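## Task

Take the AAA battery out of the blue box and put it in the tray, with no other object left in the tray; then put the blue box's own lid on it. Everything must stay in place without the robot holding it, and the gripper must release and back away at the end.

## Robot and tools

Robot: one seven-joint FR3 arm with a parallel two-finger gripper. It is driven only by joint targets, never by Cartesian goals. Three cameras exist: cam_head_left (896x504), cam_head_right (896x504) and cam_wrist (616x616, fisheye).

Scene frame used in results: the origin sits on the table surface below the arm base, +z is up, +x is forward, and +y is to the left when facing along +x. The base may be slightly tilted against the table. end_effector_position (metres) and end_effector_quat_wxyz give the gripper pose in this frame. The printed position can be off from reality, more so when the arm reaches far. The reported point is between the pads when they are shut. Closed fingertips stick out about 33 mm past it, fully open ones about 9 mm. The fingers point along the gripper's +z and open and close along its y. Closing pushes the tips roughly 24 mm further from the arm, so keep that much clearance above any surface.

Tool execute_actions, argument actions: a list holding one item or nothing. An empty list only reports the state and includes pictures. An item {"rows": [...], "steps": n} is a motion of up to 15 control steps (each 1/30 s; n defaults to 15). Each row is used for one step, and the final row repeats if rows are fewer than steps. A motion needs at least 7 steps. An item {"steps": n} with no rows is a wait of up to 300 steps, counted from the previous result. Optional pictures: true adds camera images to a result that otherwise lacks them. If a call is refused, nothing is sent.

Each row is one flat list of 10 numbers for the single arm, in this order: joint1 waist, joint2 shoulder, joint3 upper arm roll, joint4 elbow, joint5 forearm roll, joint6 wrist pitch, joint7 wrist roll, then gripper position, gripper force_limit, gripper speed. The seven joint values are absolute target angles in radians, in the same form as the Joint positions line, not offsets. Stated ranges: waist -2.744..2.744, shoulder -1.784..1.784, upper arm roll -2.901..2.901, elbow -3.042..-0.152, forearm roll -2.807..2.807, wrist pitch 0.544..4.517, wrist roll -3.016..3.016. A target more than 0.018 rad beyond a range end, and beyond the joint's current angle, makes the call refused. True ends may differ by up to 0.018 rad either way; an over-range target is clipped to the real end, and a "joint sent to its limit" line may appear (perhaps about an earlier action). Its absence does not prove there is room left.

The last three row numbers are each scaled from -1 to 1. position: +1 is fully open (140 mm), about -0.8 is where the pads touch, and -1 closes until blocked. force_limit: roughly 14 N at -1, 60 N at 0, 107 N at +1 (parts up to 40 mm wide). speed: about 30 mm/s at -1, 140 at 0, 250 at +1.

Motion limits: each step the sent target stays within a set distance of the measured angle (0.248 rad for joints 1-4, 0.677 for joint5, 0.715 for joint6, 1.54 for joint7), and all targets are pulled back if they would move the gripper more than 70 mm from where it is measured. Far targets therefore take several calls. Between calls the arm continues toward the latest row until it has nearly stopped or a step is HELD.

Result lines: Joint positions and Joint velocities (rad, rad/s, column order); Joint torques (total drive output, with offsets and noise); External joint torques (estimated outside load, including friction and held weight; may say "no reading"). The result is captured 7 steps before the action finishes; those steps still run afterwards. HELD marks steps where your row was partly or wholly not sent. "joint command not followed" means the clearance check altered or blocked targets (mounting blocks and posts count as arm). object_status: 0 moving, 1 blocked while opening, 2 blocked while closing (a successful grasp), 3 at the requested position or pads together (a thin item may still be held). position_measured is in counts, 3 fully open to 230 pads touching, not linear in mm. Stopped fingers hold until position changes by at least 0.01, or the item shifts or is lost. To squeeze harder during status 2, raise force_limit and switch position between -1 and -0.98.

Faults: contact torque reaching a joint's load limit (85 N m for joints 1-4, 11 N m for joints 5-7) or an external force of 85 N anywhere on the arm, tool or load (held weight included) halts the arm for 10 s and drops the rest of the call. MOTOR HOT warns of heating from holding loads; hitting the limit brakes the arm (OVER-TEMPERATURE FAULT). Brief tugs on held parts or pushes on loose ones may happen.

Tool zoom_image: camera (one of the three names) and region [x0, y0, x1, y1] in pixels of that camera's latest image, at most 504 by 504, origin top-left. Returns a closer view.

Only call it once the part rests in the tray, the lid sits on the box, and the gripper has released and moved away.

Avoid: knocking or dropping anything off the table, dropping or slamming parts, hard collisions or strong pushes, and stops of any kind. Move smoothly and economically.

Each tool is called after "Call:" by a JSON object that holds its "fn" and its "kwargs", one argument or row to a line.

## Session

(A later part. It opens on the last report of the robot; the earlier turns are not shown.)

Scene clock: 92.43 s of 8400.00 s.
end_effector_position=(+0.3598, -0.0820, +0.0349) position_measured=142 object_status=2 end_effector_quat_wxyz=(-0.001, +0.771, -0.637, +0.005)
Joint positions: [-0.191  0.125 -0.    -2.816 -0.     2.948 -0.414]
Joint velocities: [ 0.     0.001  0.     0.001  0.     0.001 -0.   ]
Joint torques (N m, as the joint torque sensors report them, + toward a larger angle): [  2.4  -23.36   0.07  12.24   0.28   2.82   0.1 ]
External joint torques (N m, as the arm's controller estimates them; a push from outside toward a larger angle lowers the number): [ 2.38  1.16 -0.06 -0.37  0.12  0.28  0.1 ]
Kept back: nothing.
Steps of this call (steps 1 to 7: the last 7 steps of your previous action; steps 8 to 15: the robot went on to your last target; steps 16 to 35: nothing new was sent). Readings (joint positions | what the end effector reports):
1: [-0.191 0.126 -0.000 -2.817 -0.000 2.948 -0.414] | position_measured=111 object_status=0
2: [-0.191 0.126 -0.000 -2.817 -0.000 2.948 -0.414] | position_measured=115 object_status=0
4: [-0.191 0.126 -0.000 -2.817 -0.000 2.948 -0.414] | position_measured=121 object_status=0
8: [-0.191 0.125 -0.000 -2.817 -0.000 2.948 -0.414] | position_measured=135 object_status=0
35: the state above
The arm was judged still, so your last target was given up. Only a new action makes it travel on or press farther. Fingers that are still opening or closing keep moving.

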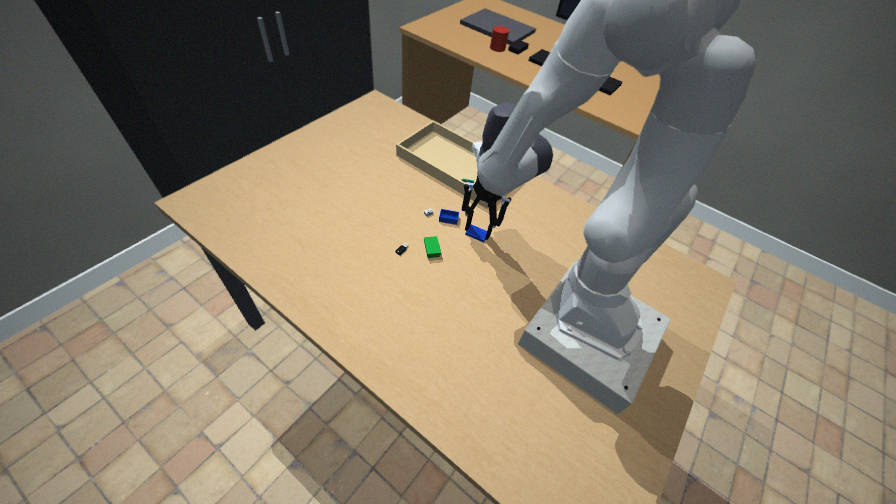

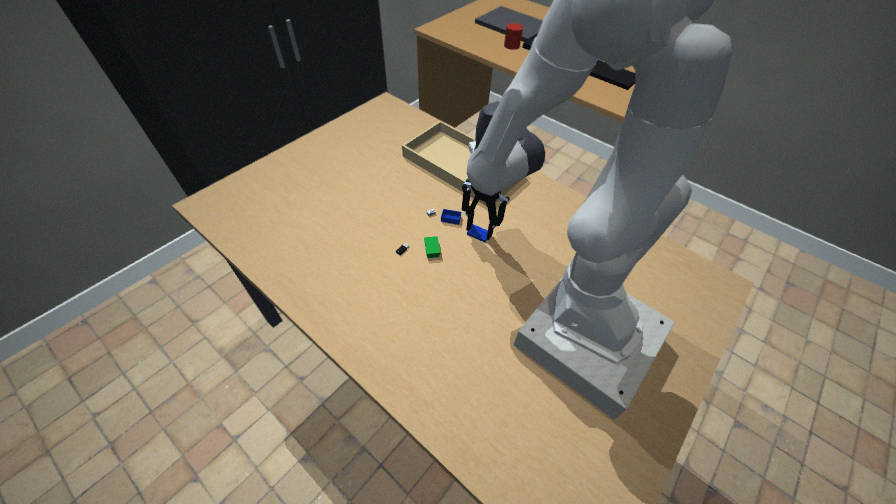

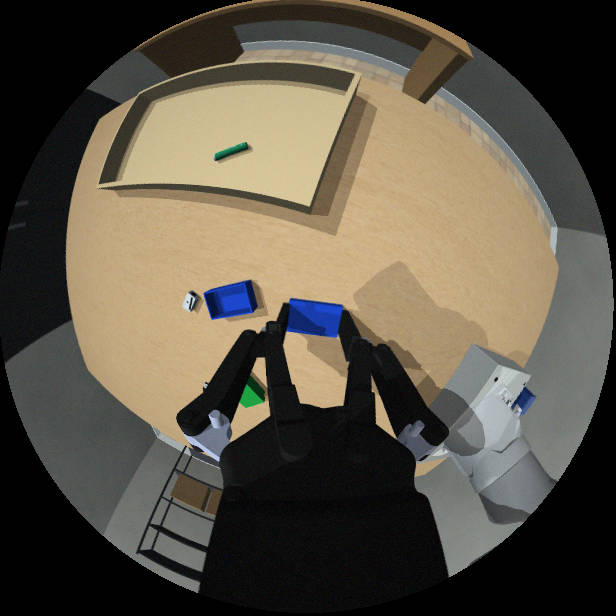

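Call:
{"fn": "execute_actions", "kwargs": {
  "actions": [
    {"rows":[[-0.188,0.11,0,-2.816,0,2.932,-0.411,-0.3,-0.3,-0.7],[-0.188,0.095,0,-2.817,0,2.917,-0.411,-0.3,-0.3,-0.7],[-0.188,0.08,0,-2.818,0,2.903,-0.411,-0.3,-0.3,-0.7],[-0.188,0.065,0,-2.82,0,2.89,-0.411,-0.3,-0.3,-0.7],[-0.188,0.05,0,-2.821,0,2.876,-0.411,-0.3,-0.3,-0.7],[-0.188,0.035,0,-2.822,0,2.862,-0.411,-0.3,-0.3,-0.7],[-0.188,0.02,0,-2.824,0,2.848,-0.411,-0.3,-0.3,-0.7],[-0.188,0.005,0,-2.825,0,2.835,-0.411,-0.3,-0.3,-0.7],[-0.188,-0.01,0,-2.826,0,2.82,-0.411,-0.3,-0.3,-0.7],[-0.188,-0.025,0,-2.827,0,2.806,-0.411,-0.3,-0.3,-0.7],[-0.188,-0.04,0,-2.828,0,2.792,-0.411,-0.3,-0.3,-0.7],[-0.188,-0.06,0,-2.83,0,2.775,-0.411,-0.3,-0.3,-0.7]],"steps":15}
  ]
}}

Call:
{"fn": "execute_actions", "kwargs": {
  "actions": [
    {"rows":[[-0.18,-0.04,0,-2.79,0,2.76,-0.44,-0.3,-0.3,-0.7],[-0.175,-0.015,0,-2.75,0,2.745,-0.47,-0.3,-0.3,-0.7],[-0.168,0.015,0,-2.71,0,2.735,-0.5,-0.3,-0.3,-0.7],[-0.16,0.04,0,-2.67,0,2.72,-0.53,-0.3,-0.3,-0.7],[-0.152,0.07,0,-2.63,0,2.71,-0.56,-0.3,-0.3,-0.7],[-0.144,0.1,0,-2.59,0,2.7,-0.59,-0.3,-0.3,-0.7],[-0.136,0.13,0,-2.55,0,2.69,-0.625,-0.3,-0.3,-0.7],[-0.127,0.159,0,-2.513,0,2.68,-0.658,-0.3,-0.3,-0.7]],"steps":15}
  ]
}}

Call:
{"fn": "execute_actions", "kwargs": {
  "actions": [
    {"steps":30}
  ],
  "pictures": true
}}

Call:
{"fn": "zoom_image", "kwargs": {
  "camera": "cam_wrist",
  "region": [240,250,390,380]
}}

Scene clock: 93.80 s of 8400.00 s.
end_effector_position=(+0.3685, -0.0839, +0.0599) position_measured=142 object_status=2 end_effector_quat_wxyz=(-0.006, +0.771, -0.636, +0.014)
Joint positions: [-0.191  0.04  -0.    -2.821 -0.     2.889 -0.414]
Joint velocities: [ 0.001 -0.445  0.002 -0.029  0.    -0.31   0.   ]
Joint torques (N m, as the joint torque sensors report them, + toward a larger angle): [  2.59 -23.02  -0.18  11.94   0.33   2.18   0.03]
External joint torques (N m, as the arm's controller estimates them; a push from outside toward a larger angle lowers the number): [ 2.63 -1.85 -0.18 -2.16  0.11 -0.4   0.03]
Steps of this call (steps 1 to 33: nothing new was sent; steps 34 to 41: the first 8 steps of this action). Readings (joint positions | what the end effector reports):
34: [-0.191 0.123 -0.000 -2.816 -0.000 2.946 -0.414] | position_measured=142 object_status=2
35: [-0.191 0.118 -0.000 -2.817 -0.000 2.941 -0.414] | position_measured=142 object_status=2
37: [-0.191 0.097 -0.000 -2.818 -0.000 2.928 -0.414] | position_measured=142 object_status=2
41: the state above

Scene clock: 94.30 s of 8400.00 s.
end_effector_position=(+0.4459, -0.0823, +0.0918) position_measured=142 object_status=2 end_effector_quat_wxyz=(-0.008, +0.809, -0.588, +0.019)
Joint positions: [-0.149  0.093 -0.001 -2.598 -0.     2.731 -0.496]
Joint velocities: [ 0.234  0.832  0.001  1.138  0.    -0.262 -0.527]
Joint torques (N m, as the joint torque sensors report them, + toward a larger angle): [  2.38 -28.34   1.03  12.51   0.57   1.41  -0.1 ]
External joint torques (N m, as the arm's controller estimates them; a push from outside toward a larger angle lowers the number): [ 2.5   1.99  0.32  1.32  0.29 -0.44 -0.11]
Steps of this call (steps 1 to 7: the last 7 steps of your previous action; steps 8 to 15: the first 8 steps of this action). Readings (joint positions | what the end effector reports):
8: [-0.189 -0.051 -0.001 -2.820 -0.000 2.804 -0.416] | position_measured=142 object_status=2
9: [-0.186 -0.043 -0.001 -2.803 -0.000 2.793 -0.421] | position_measured=142 object_status=2
11: [-0.177 -0.008 -0.001 -2.747 -0.000 2.772 -0.437] | position_measured=142 object_status=2
15: the state above

Scene clock: 95.30 s of 8400.00 s.
end_effector_position=(+0.4634, -0.0758, +0.0859) position_measured=142 object_status=2 end_effector_quat_wxyz=(-0.001, +0.857, -0.516, +0.006)
Joint positions: [-0.13   0.157  0.    -2.515 -0.     2.683 -0.649]
Joint velocities: [ 0.001  0.    -0.001 -0.001  0.001 -0.001 -0.019]
Joint torques (N m, as the joint torque sensors report them, + toward a larger angle): [  2.08 -29.08  -0.62  17.43   0.54   2.26  -0.11]
External joint torques (N m, as the arm's controller estimates them; a push from outside toward a larger angle lowers the number): [ 2.18  1.34 -0.68  0.06  0.16 -0.29 -0.11]
Kept back: nothing.
Steps of this call (steps 1 to 7: the last 7 steps of your previous action; steps 8 to 30: the robot went on to your last target). Readings (joint positions | what the end effector reports):
1: [-0.142 0.116 -0.001 -2.567 -0.000 2.724 -0.512] | position_measured=142 object_status=2
2: [-0.137 0.131 -0.000 -2.547 -0.000 2.717 -0.527] | position_measured=142 object_status=2
4: [-0.132 0.147 0.000 -2.528 -0.000 2.707 -0.552] | position_measured=142 object_status=2
8: [-0.130 0.156 0.000 -2.517 -0.000 2.694 -0.589] | position_measured=142 object_status=2
30: the state above

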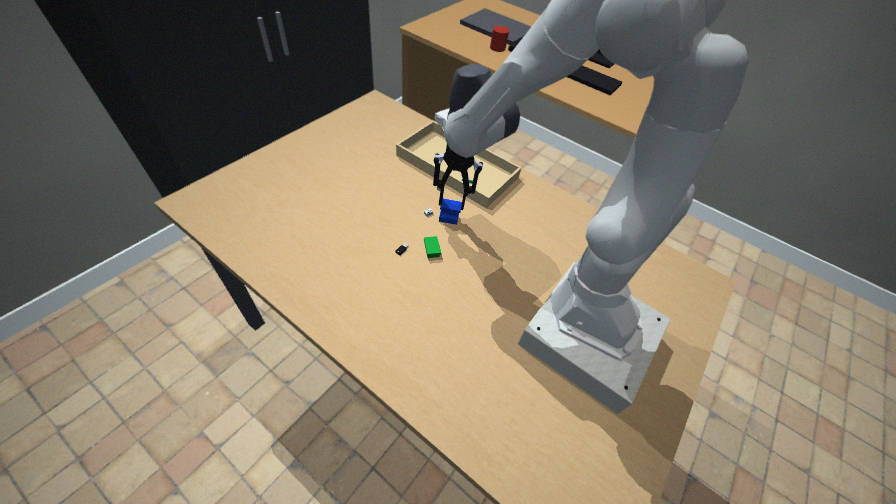

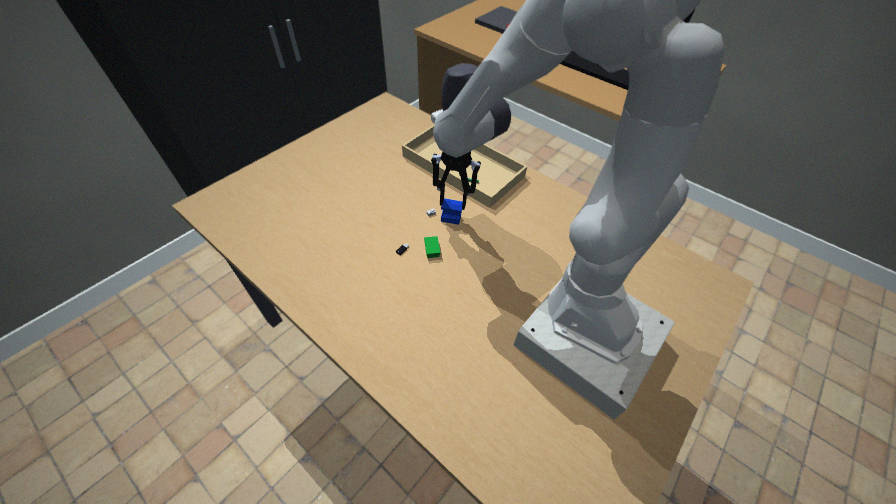

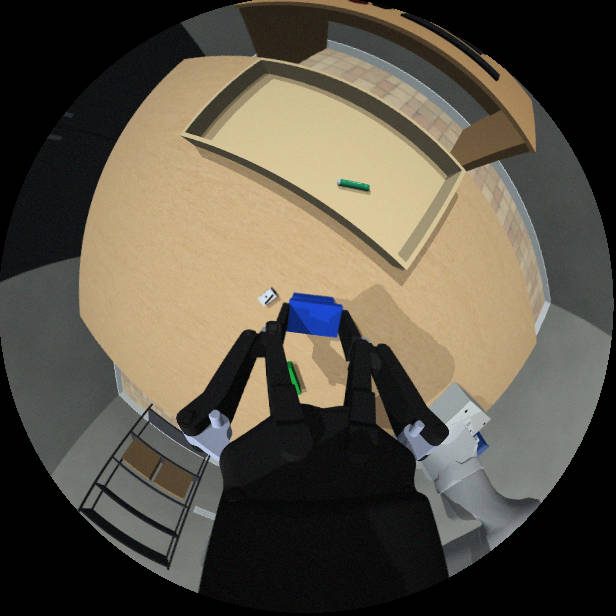

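Region (240, 250, 390, 380) of cam_wrist's 616x616 image, scaled by 3.360, with more detail than that image has; it fills the top 437 rows of this view, and the rest is white.

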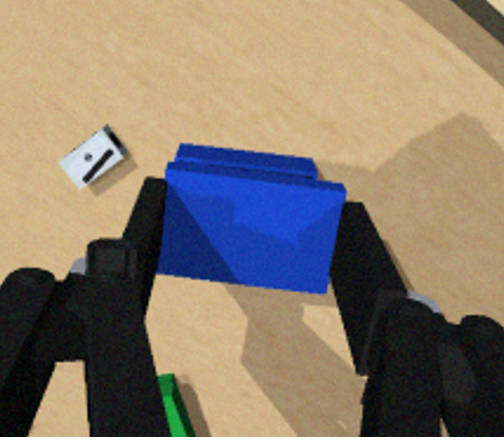

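Call:
{"fn": "execute_actions", "kwargs": {
  "actions": [
    {"rows":[[-0.127,0.167,0,-2.514,0,2.69,-0.658,-0.3,-0.3,-0.7],[-0.127,0.175,0,-2.515,0,2.699,-0.658,-0.3,-0.3,-0.7],[-0.127,0.183,0,-2.516,0,2.708,-0.658,-0.3,-0.3,-0.7],[-0.127,0.191,0,-2.517,0,2.717,-0.658,-0.3,-0.3,-0.7],[-0.127,0.199,0,-2.518,0,2.726,-0.658,-0.3,-0.3,-0.7],[-0.127,0.207,0,-2.519,0,2.735,-0.658,-0.3,-0.3,-0.7],[-0.127,0.215,0,-2.52,0,2.743,-0.658,-0.3,-0.3,-0.7],[-0.127,0.223,0,-2.52,0,2.75,-0.658,-0.3,-0.3,-0.7]],"steps":15}
  ]
}}

Call:
{"fn": "execute_actions", "kwargs": {
  "actions": [
    {"steps":25}
  ],
  "pictures": true
}}

Call:
{"fn": "zoom_image", "kwargs": {
  "camera": "cam_wrist",
  "region": [240,250,390,380]
}}

Call:
{"fn": "zoom_image", "kwargs": {
  "camera": "cam_head_left",
  "region": [420,170,500,240]
}}

Scene clock: 96.30 s of 8400.00 s.
end_effector_position=(+0.4581, -0.0749, +0.0671) position_measured=142 object_status=2 end_effector_quat_wxyz=(+0.001, +0.858, -0.513, +0.000)
Joint positions: [-0.13   0.203  0.    -2.517 -0.     2.717 -0.654]
Joint velocities: [ 0.001  0.245  0.    -0.019  0.001  0.183  0.001]
Joint torques (N m, as the joint torque sensors report them, + toward a larger angle): [  2.03 -31.15  -0.63  14.63   0.5    2.99  -0.2 ]
External joint torques (N m, as the arm's controller estimates them; a push from outside toward a larger angle lowers the number): [ 2.06  0.96 -0.79 -1.98  0.16  0.49 -0.2 ]
Steps of this call (steps 1 to 15: the robot went on to your last target; steps 16 to 22: nothing new was sent; steps 23 to 30: the first 8 steps of this action). Readings (joint positions | what the end effector reports):
23: [-0.130 0.158 0.000 -2.515 -0.000 2.683 -0.654] | position_measured=142 object_status=2
24: [-0.130 0.161 0.000 -2.514 -0.000 2.686 -0.654] | position_measured=142 object_status=2
26: [-0.130 0.172 0.000 -2.515 -0.000 2.694 -0.654] | position_measured=142 object_status=2
30: the state above

Scene clock: 97.13 s of 8400.00 s.
end_effector_position=(+0.4594, -0.0751, +0.0601) position_measured=142 object_status=2 end_effector_quat_wxyz=(-0.000, +0.858, -0.513, +0.004)
Joint positions: [-0.13   0.222  0.    -2.519 -0.     2.747 -0.655]
Joint velocities: [-0.001  0.001  0.001 -0.001  0.     0.     0.002]
Joint torques (N m, as the joint torque sensors report them, + toward a larger angle): [  2.   -29.96  -1.12  14.39   0.48   3.02  -0.25]
External joint torques (N m, as the arm's controller estimates them; a push from outside toward a larger angle lowers the number): [ 2.17  1.18 -1.17 -1.71  0.15  0.5  -0.25]
Kept back: nothing.
Steps of this call (steps 1 to 7: the last 7 steps of your previous action; steps 8 to 25: the robot went on to your last target). Readings (joint positions | what the end effector reports):
1: [-0.130 0.210 0.000 -2.517 -0.000 2.722 -0.654] | position_measured=142 object_status=2
2: [-0.130 0.216 0.000 -2.518 -0.000 2.727 -0.655] | position_measured=142 object_status=2
4: [-0.130 0.221 0.000 -2.519 -0.000 2.733 -0.655] | position_measured=142 object_status=2
8: [-0.130 0.222 0.000 -2.519 -0.000 2.741 -0.655] | position_measured=142 object_status=2
25: the state above

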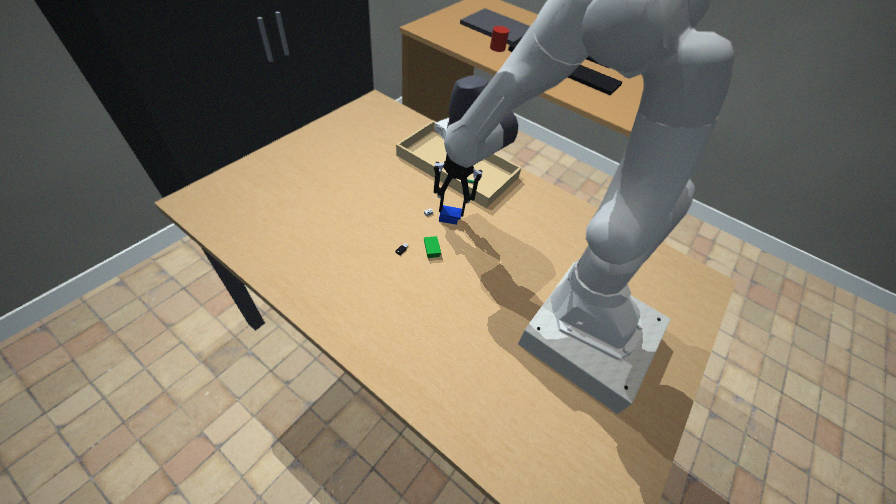

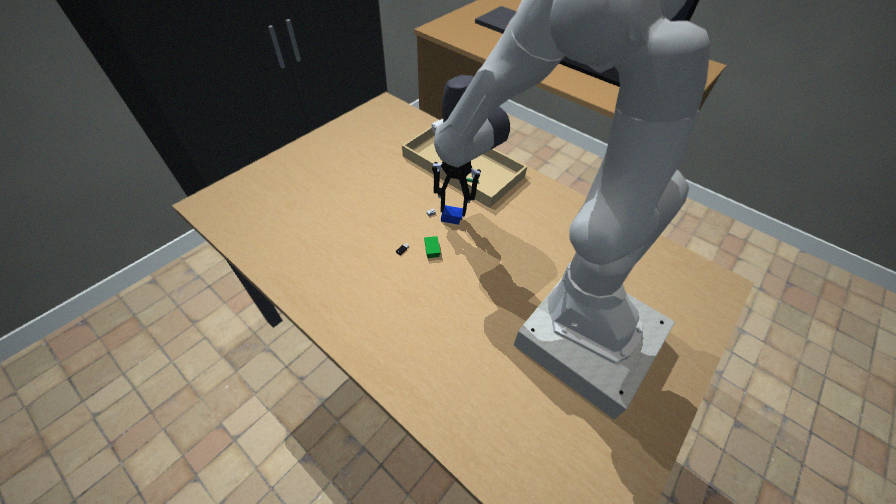

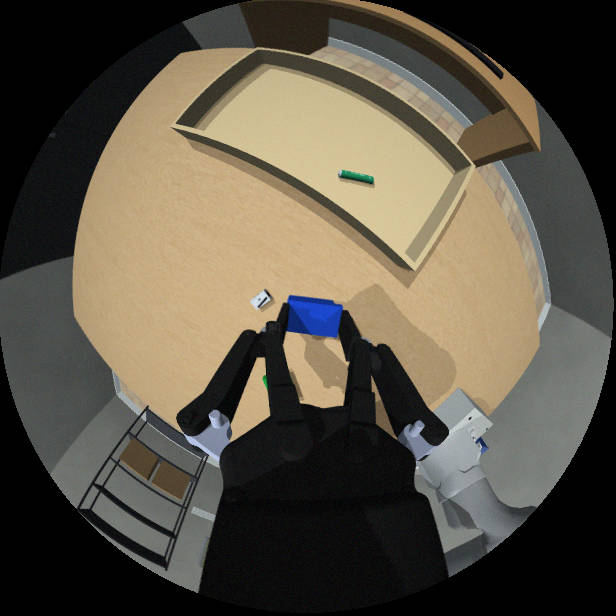

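Region (240, 250, 390, 380) of cam_wrist's 616x616 image, scaled by 3.360, with more detail than that image has; it fills the top 437 rows of this view, and the rest is white.

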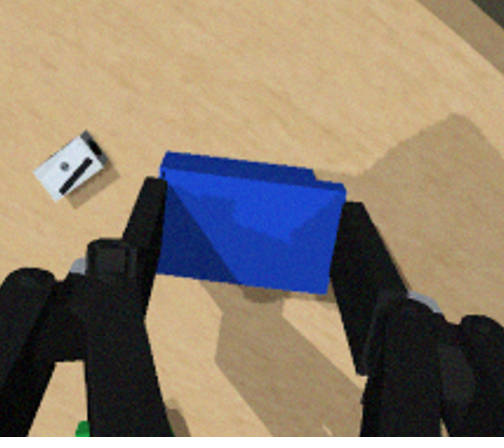

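Region (420, 170, 500, 240) of cam_head_left's 896x504 image, scaled by 6.300, with more detail than that image has; it fills the top 441 rows of this view, and the rest is white.

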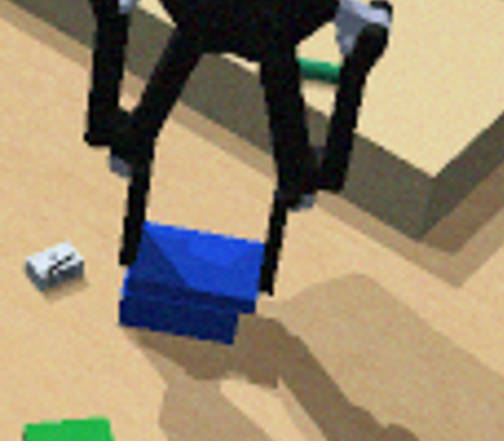

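Call:
{"fn": "execute_actions", "kwargs": {
  "actions": [
    {"rows":[[-0.1265,0.226,0,-2.514,0,2.748,-0.658,-0.3,-0.3,-0.7],[-0.1265,0.226,0,-2.514,0,2.748,-0.658,-0.3,-0.3,-0.7],[-0.1265,0.226,0,-2.514,0,2.748,-0.658,-0.3,-0.3,-0.7],[-0.126,0.231,0,-2.508,0,2.748,-0.657,-0.3,-0.3,-0.7]],"steps":15}
  ]
}}

Call:
{"fn": "execute_actions", "kwargs": {
  "actions": [
    {"steps":22}
  ],
  "pictures": true
}}

Call:
{"fn": "zoom_image", "kwargs": {
  "camera": "cam_wrist",
  "region": [240,250,390,380]
}}

Call:
{"fn": "zoom_image", "kwargs": {
  "camera": "cam_head_left",
  "region": [420,170,500,240]
}}

Scene clock: 97.97 s of 8400.00 s.
end_effector_position=(+0.4627, -0.0753, +0.0597) position_measured=142 object_status=2 end_effector_quat_wxyz=(-0.001, +0.858, -0.513, +0.005)
Joint positions: [-0.129  0.229  0.    -2.511 -0.     2.747 -0.655]
Joint velocities: [ 0.     0.011 -0.001  0.011 -0.     0.     0.001]
Joint torques (N m, as the joint torque sensors report them, + toward a larger angle): [  2.21 -30.61  -0.52  16.68   0.46   2.76  -0.15]
External joint torques (N m, as the arm's controller estimates them; a push from outside toward a larger angle lowers the number): [ 2.43  1.04 -0.53  0.54  0.13  0.24 -0.15]
Steps of this call (steps 1 to 15: the robot went on to your last target; steps 16 to 17: nothing new was sent; steps 18 to 25: the first 8 steps of this action). Readings (joint positions | what the end effector reports):
18: [-0.130 0.222 0.000 -2.519 -0.000 2.747 -0.655] | position_measured=142 object_status=2
19: [-0.129 0.223 0.000 -2.518 -0.000 2.747 -0.655] | position_measured=142 object_status=2
21: [-0.129 0.225 0.000 -2.516 -0.000 2.747 -0.655] | position_measured=142 object_status=2
25: the state above

Scene clock: 98.70 s of 8400.00 s.
end_effector_position=(+0.4630, -0.0753, +0.0597) position_measured=142 object_status=2 end_effector_quat_wxyz=(-0.001, +0.858, -0.513, +0.005)
Joint positions: [-0.129  0.229  0.    -2.51  -0.     2.747 -0.655]
Joint velocities: [-0.    -0.001 -0.    -0.001  0.    -0.001  0.   ]
Joint torques (N m, as the joint torque sensors report them, + toward a larger angle): [  1.76 -29.58  -0.41  15.61   0.43   2.77  -0.15]
External joint torques (N m, as the arm's controller estimates them; a push from outside toward a larger angle lowers the number): [ 1.8   2.05 -0.59 -0.65  0.1   0.23 -0.15]
Kept back: nothing.
Steps of this call (steps 1 to 7: the last 7 steps of your previous action; steps 8 to 15: the robot went on to your last target; steps 16 to 22: nothing new was sent). Readings (joint positions | what the end effector reports):
1: [-0.129 0.229 0.000 -2.510 -0.000 2.747 -0.655] | position_measured=142 object_status=2
2: [-0.129 0.229 0.000 -2.510 -0.000 2.747 -0.655] | position_measured=142 object_status=2
4: [-0.129 0.229 0.000 -2.510 -0.000 2.747 -0.655] | position_measured=142 object_status=2
8: [-0.129 0.229 0.000 -2.510 -0.000 2.747 -0.655] | position_measured=142 object_status=2
22: the state above
The arm was judged still, so your last target was given up. Only a new action makes it travel on or press farther. Fingers that are still opening or closing keep moving.

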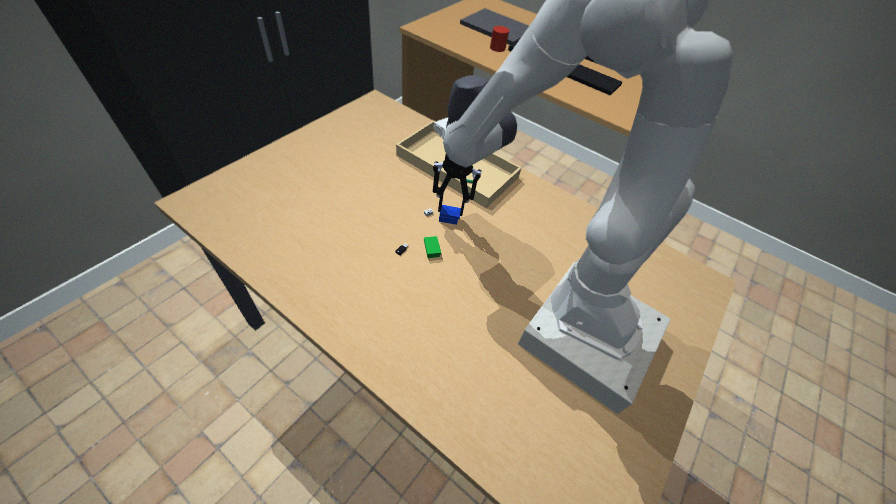

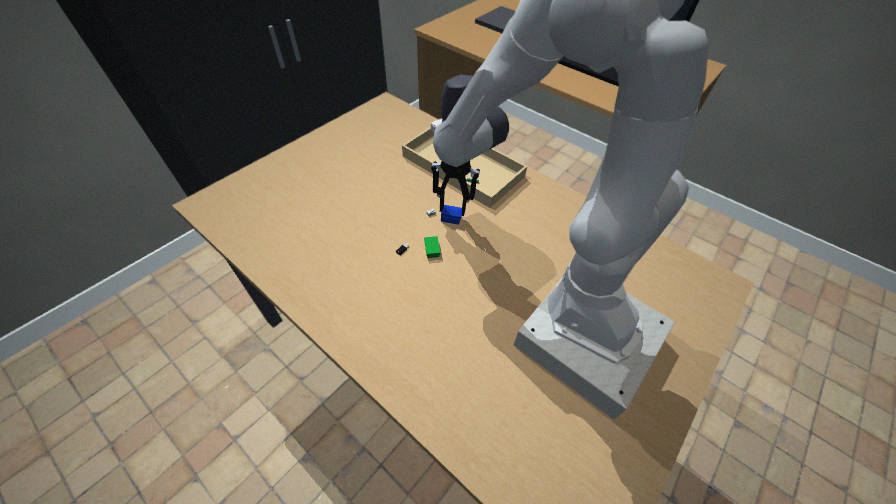

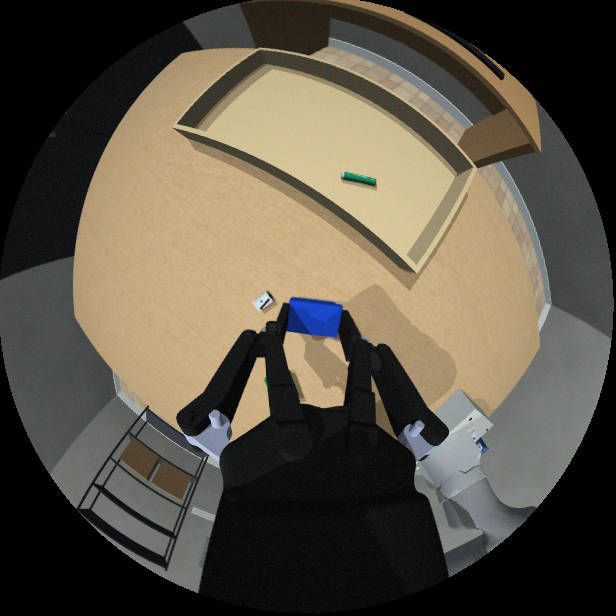

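Region (240, 250, 390, 380) of cam_wrist's 616x616 image, scaled by 3.360, with more detail than that image has; it fills the top 437 rows of this view, and the rest is white.

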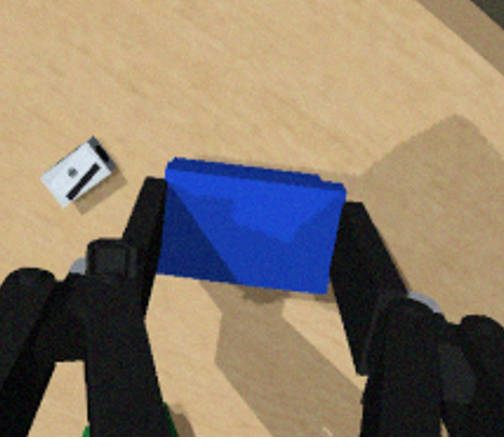

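Region (420, 170, 500, 240) of cam_head_left's 896x504 image, scaled by 6.300, with more detail than that image has; it fills the top 441 rows of this view, and the rest is white.

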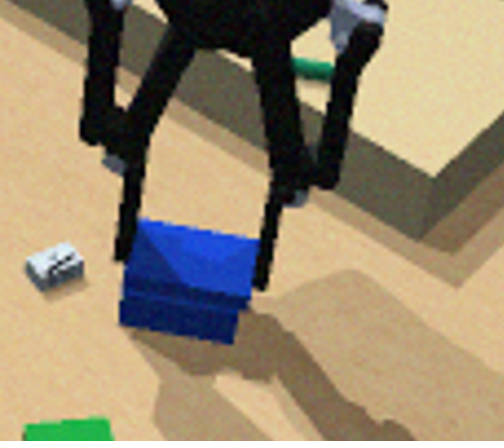

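Call:
{"fn": "execute_actions", "kwargs": {
  "actions": [
    {"rows":[[-0.123,0.234,0,-2.504,0,2.748,-0.654,-0.3,-0.3,-0.7],[-0.123,0.234,0,-2.504,0,2.748,-0.654,-0.3,-0.3,-0.7],[-0.123,0.234,0,-2.504,0,2.748,-0.654,-0.3,-0.3,-0.7],[-0.123,0.234,0,-2.504,0,2.748,-0.654,-0.3,-0.3,-0.7],[-0.123,0.238,0,-2.504,0,2.753,-0.654,-0.3,-0.3,-0.7],[-0.123,0.238,0,-2.504,0,2.753,-0.654,-0.3,-0.3,-0.7],[-0.123,0.238,0,-2.504,0,2.753,-0.654,-0.3,-0.3,-0.7],[-0.123,0.242,0,-2.504,0,2.758,-0.654,-0.3,-0.3,-0.7],[-0.123,0.242,0,-2.504,0,2.758,-0.654,-0.3,-0.3,-0.7],[-0.123,0.242,0,-2.504,0,2.758,-0.654,-0.3,-0.3,-0.7],[-0.123,0.246,0,-2.504,0,2.763,-0.654,-0.3,-0.3,-0.7]],"steps":15}
  ]
}}

Call:
{"fn": "execute_actions", "kwargs": {
  "actions": [
    {"steps":25}
  ],
  "pictures": true
}}

Call:
{"fn": "zoom_image", "kwargs": {
  "camera": "cam_wrist",
  "region": [240,250,390,380]
}}

Call:
{"fn": "zoom_image", "kwargs": {
  "camera": "cam_head_left",
  "region": [420,170,500,240]
}}

Scene clock: 112.97 s of 8400.00 s.
end_effector_position=(+0.4643, -0.0742, +0.0581) position_measured=142 object_status=2 end_effector_quat_wxyz=(-0.001, +0.859, -0.512, +0.005)
Joint positions: [-0.126  0.236  0.    -2.506 -0.     2.75  -0.655]
Joint velocities: [ 0.002  0.046 -0.     0.007  0.     0.036 -0.001]
Joint torques (N m, as the joint torque sensors report them, + toward a larger angle): [  2.26 -29.69  -0.49  16.3    0.48   2.93  -0.08]
External joint torques (N m, as the arm's controller estimates them; a push from outside toward a larger angle lowers the number): [ 2.34  1.71 -0.64  0.33  0.15  0.45 -0.08]
Steps of this call (steps 1 to 90: nothing new was sent; then 11.00 s passed at rest; steps 91 to 98: the first 8 steps of this action). Readings (joint positions | what the end effector reports):
91: [-0.128 0.230 0.000 -2.509 -0.000 2.747 -0.655] | position_measured=142 object_status=2
92: [-0.127 0.231 0.000 -2.508 -0.000 2.747 -0.655] | position_measured=142 object_status=2
94: [-0.126 0.232 0.000 -2.507 -0.000 2.747 -0.655] | position_measured=142 object_status=2
98: the state above

Scene clock: 113.80 s of 8400.00 s.
end_effector_position=(+0.4660, -0.0744, +0.0564) position_measured=142 object_status=2 end_effector_quat_wxyz=(-0.002, +0.859, -0.512, +0.008)
Joint positions: [-0.126  0.242  0.    -2.505 -0.     2.76  -0.655]
Joint velocities: [ 0.    -0.    -0.     0.001 -0.001  0.    -0.   ]
Joint torques (N m, as the joint torque sensors report them, + toward a larger angle): [  1.99 -29.37  -0.3   15.71   0.49   3.02  -0.03]
External joint torques (N m, as the arm's controller estimates them; a push from outside toward a larger angle lowers the number): [ 2.09  2.52 -0.44 -0.44  0.16  0.47 -0.03]
Kept back: nothing.
Steps of this call (steps 1 to 7: the last 7 steps of your previous action; steps 8 to 15: the robot went on to your last target; steps 16 to 25: nothing new was sent). Readings (joint positions | what the end effector reports):
1: [-0.126 0.237 0.000 -2.506 -0.000 2.751 -0.655] | position_measured=142 object_status=2
2: [-0.126 0.239 0.000 -2.506 -0.000 2.752 -0.655] | position_measured=142 object_status=2
4: [-0.126 0.241 0.000 -2.505 -0.000 2.754 -0.655] | position_measured=142 object_status=2
8: [-0.126 0.242 0.000 -2.505 -0.000 2.758 -0.655] | position_measured=142 object_status=2
25: the state above
The arm was judged still, so your last target was given up. Only a new action makes it travel on or press farther. Fingers that are still opening or closing keep moving.

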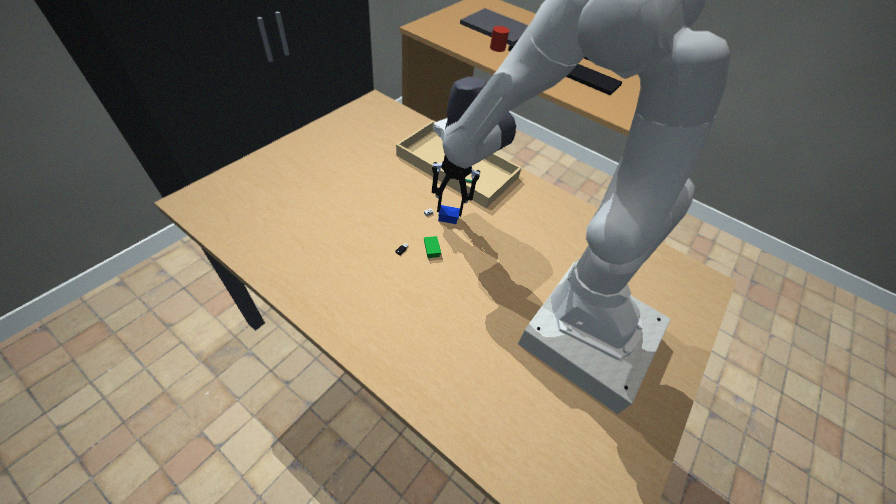

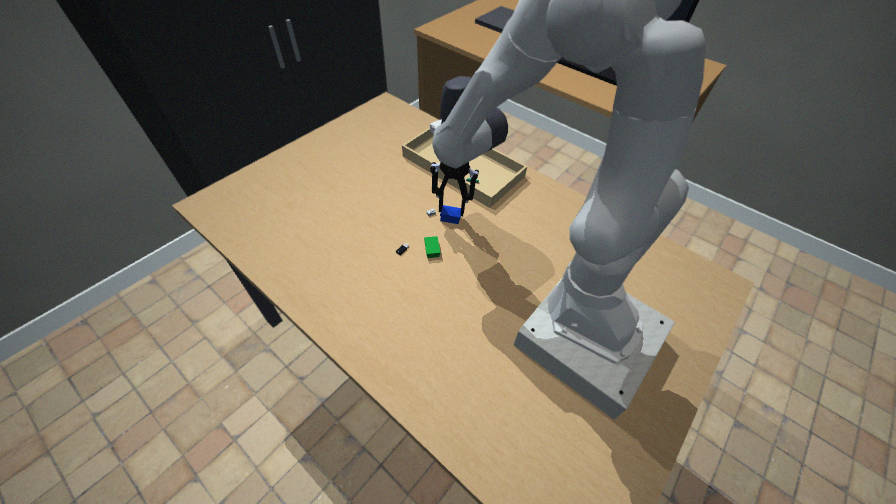

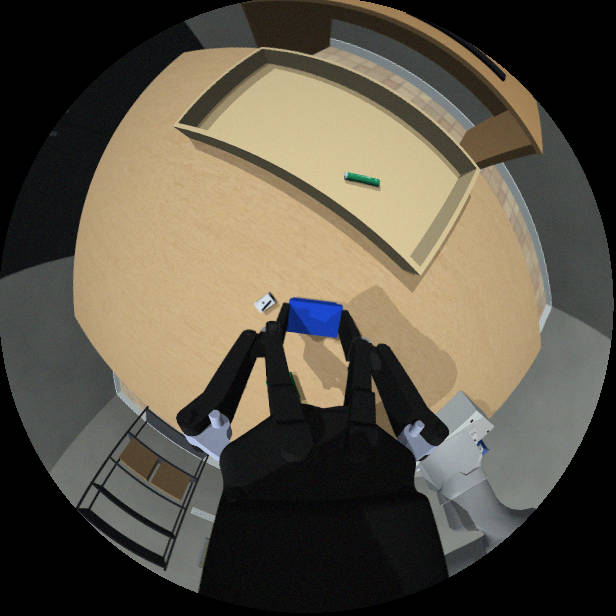

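Region (240, 250, 390, 380) of cam_wrist's 616x616 image, scaled by 3.360, with more detail than that image has; it fills the top 437 rows of this view, and the rest is white.

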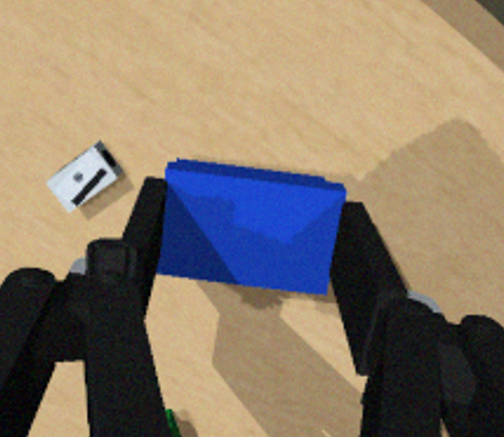

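Region (420, 170, 500, 240) of cam_head_left's 896x504 image, scaled by 6.300, with more detail than that image has; it fills the top 441 rows of this view, and the rest is white.

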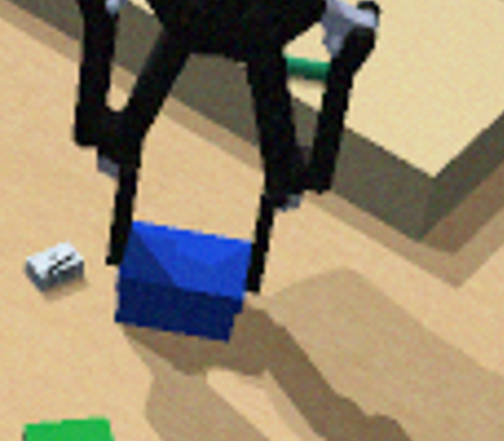

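Call:
{"fn": "execute_actions", "kwargs": {
  "actions": [
    {"rows":[[-0.123,0.25,0,-2.504,0,2.766,-0.654,-0.3,-0.3,-0.7],[-0.123,0.25,0,-2.504,0,2.766,-0.654,-0.3,-0.3,-0.7],[-0.123,0.25,0,-2.504,0,2.766,-0.654,-0.3,-0.3,-0.7],[-0.123,0.255,0,-2.504,0,2.771,-0.654,-0.3,-0.3,-0.7],[-0.123,0.255,0,-2.504,0,2.771,-0.654,-0.3,-0.3,-0.7],[-0.123,0.255,0,-2.504,0,2.771,-0.654,-0.3,-0.3,-0.7],[-0.123,0.26,0,-2.504,0,2.776,-0.654,-0.3,-0.3,-0.7]],"steps":15}
  ]
}}

Call:
{"fn": "execute_actions", "kwargs": {
  "actions": [
    {"steps":20}
  ],
  "pictures": true
}}

Call:
{"fn": "zoom_image", "kwargs": {
  "camera": "cam_wrist",
  "region": [240,250,390,380]
}}

Call:
{"fn": "zoom_image", "kwargs": {
  "camera": "cam_head_left",
  "region": [420,170,500,240]
}}

Scene clock: 114.50 s of 8400.00 s.
end_effector_position=(+0.4687, -0.0748, +0.0561) position_measured=142 object_status=2 end_effector_quat_wxyz=(-0.003, +0.859, -0.512, +0.011)
Joint positions: [-0.126  0.246  0.    -2.502 -0.     2.768 -0.655]
Joint velocities: [-0.001  0.014  0.     0.013 -0.001  0.043  0.001]
Joint torques (N m, as the joint torque sensors report them, + toward a larger angle): [  2.16 -22.86  -0.19  13.15   0.57   2.82   0.02]
External joint torques (N m, as the arm's controller estimates them; a push from outside toward a larger angle lowers the number): [ 2.26  9.66 -0.33 -3.13  0.25  0.24  0.02]
Steps of this call (steps 1 to 13: nothing new was sent; steps 14 to 21: the first 8 steps of this action). Readings (joint positions | what the end effector reports):
14: [-0.126 0.242 0.000 -2.505 -0.000 2.761 -0.655] | position_measured=142 object_status=2
15: [-0.126 0.243 0.000 -2.504 -0.000 2.761 -0.655] | position_measured=142 object_status=2
17: [-0.126 0.244 0.000 -2.504 -0.000 2.763 -0.655] | position_measured=142 object_status=2
21: the state above

Scene clock: 115.17 s of 8400.00 s.
end_effector_position=(+0.4705, -0.0751, +0.0561) position_measured=142 object_status=2 end_effector_quat_wxyz=(-0.004, +0.859, -0.512, +0.013)
Joint positions: [-0.126  0.248  0.    -2.501 -0.     2.774 -0.655]
Joint velocities: [ 0.     0.    -0.001 -0.     0.001  0.     0.001]
Joint torques (N m, as the joint torque sensors report them, + toward a larger angle): [  2.37 -23.87  -0.24  13.27   0.45   2.89  -0.09]
External joint torques (N m, as the arm's controller estimates them; a push from outside toward a larger angle lowers the number): [ 2.53  8.09 -0.32 -2.78  0.12  0.32 -0.09]
Kept back: nothing.
Steps of this call (steps 1 to 7: the last 7 steps of your previous action; steps 8 to 15: the robot went on to your last target; steps 16 to 20: nothing new was sent). Readings (joint positions | what the end effector reports):
1: [-0.126 0.247 0.000 -2.502 -0.000 2.769 -0.655] | position_measured=142 object_status=2
2: [-0.126 0.247 0.000 -2.502 -0.000 2.770 -0.655] | position_measured=142 object_status=2
4: [-0.126 0.247 0.000 -2.502 -0.000 2.772 -0.655] | position_measured=142 object_status=2
8: [-0.126 0.248 0.000 -2.501 -0.000 2.773 -0.655] | position_measured=142 object_status=2
20: the state above
The arm was judged still, so your last target was given up. Only a new action makes it travel on or press farther. Fingers that are still opening or closing keep moving.

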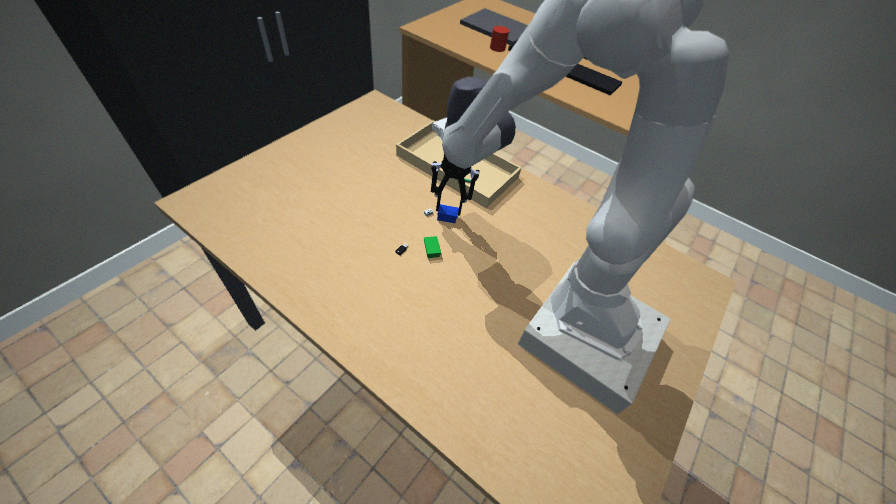

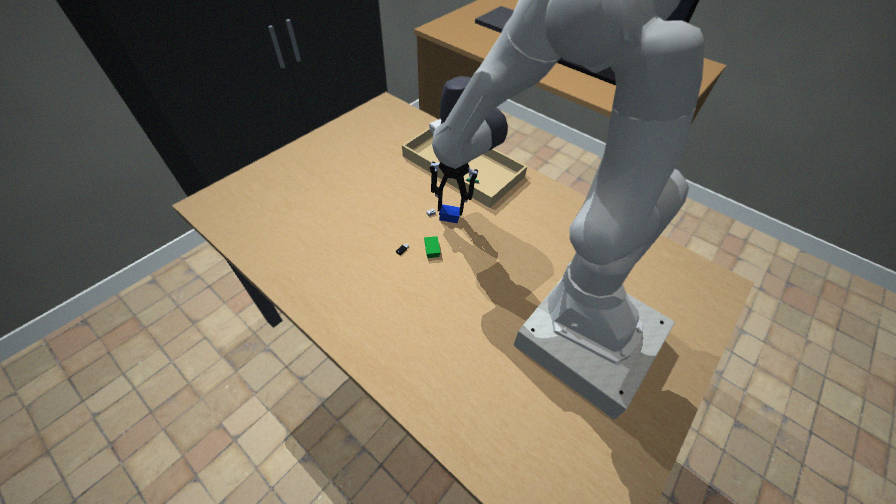

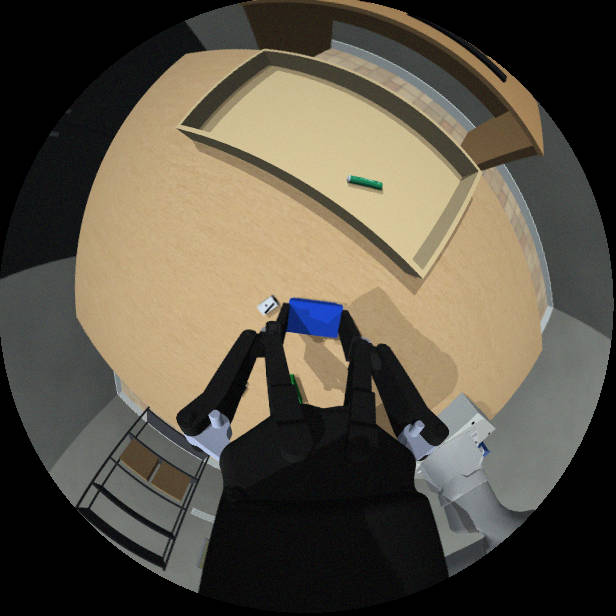

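Region (240, 250, 390, 380) of cam_wrist's 616x616 image, scaled by 3.360, with more detail than that image has; it fills the top 437 rows of this view, and the rest is white.

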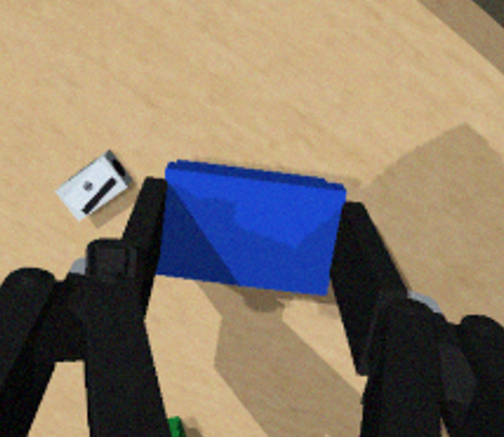

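Region (420, 170, 500, 240) of cam_head_left's 896x504 image, scaled by 6.300, with more detail than that image has; it fills the top 441 rows of this view, and the rest is white.

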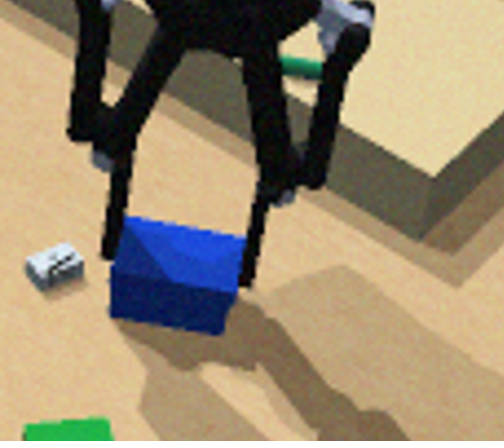

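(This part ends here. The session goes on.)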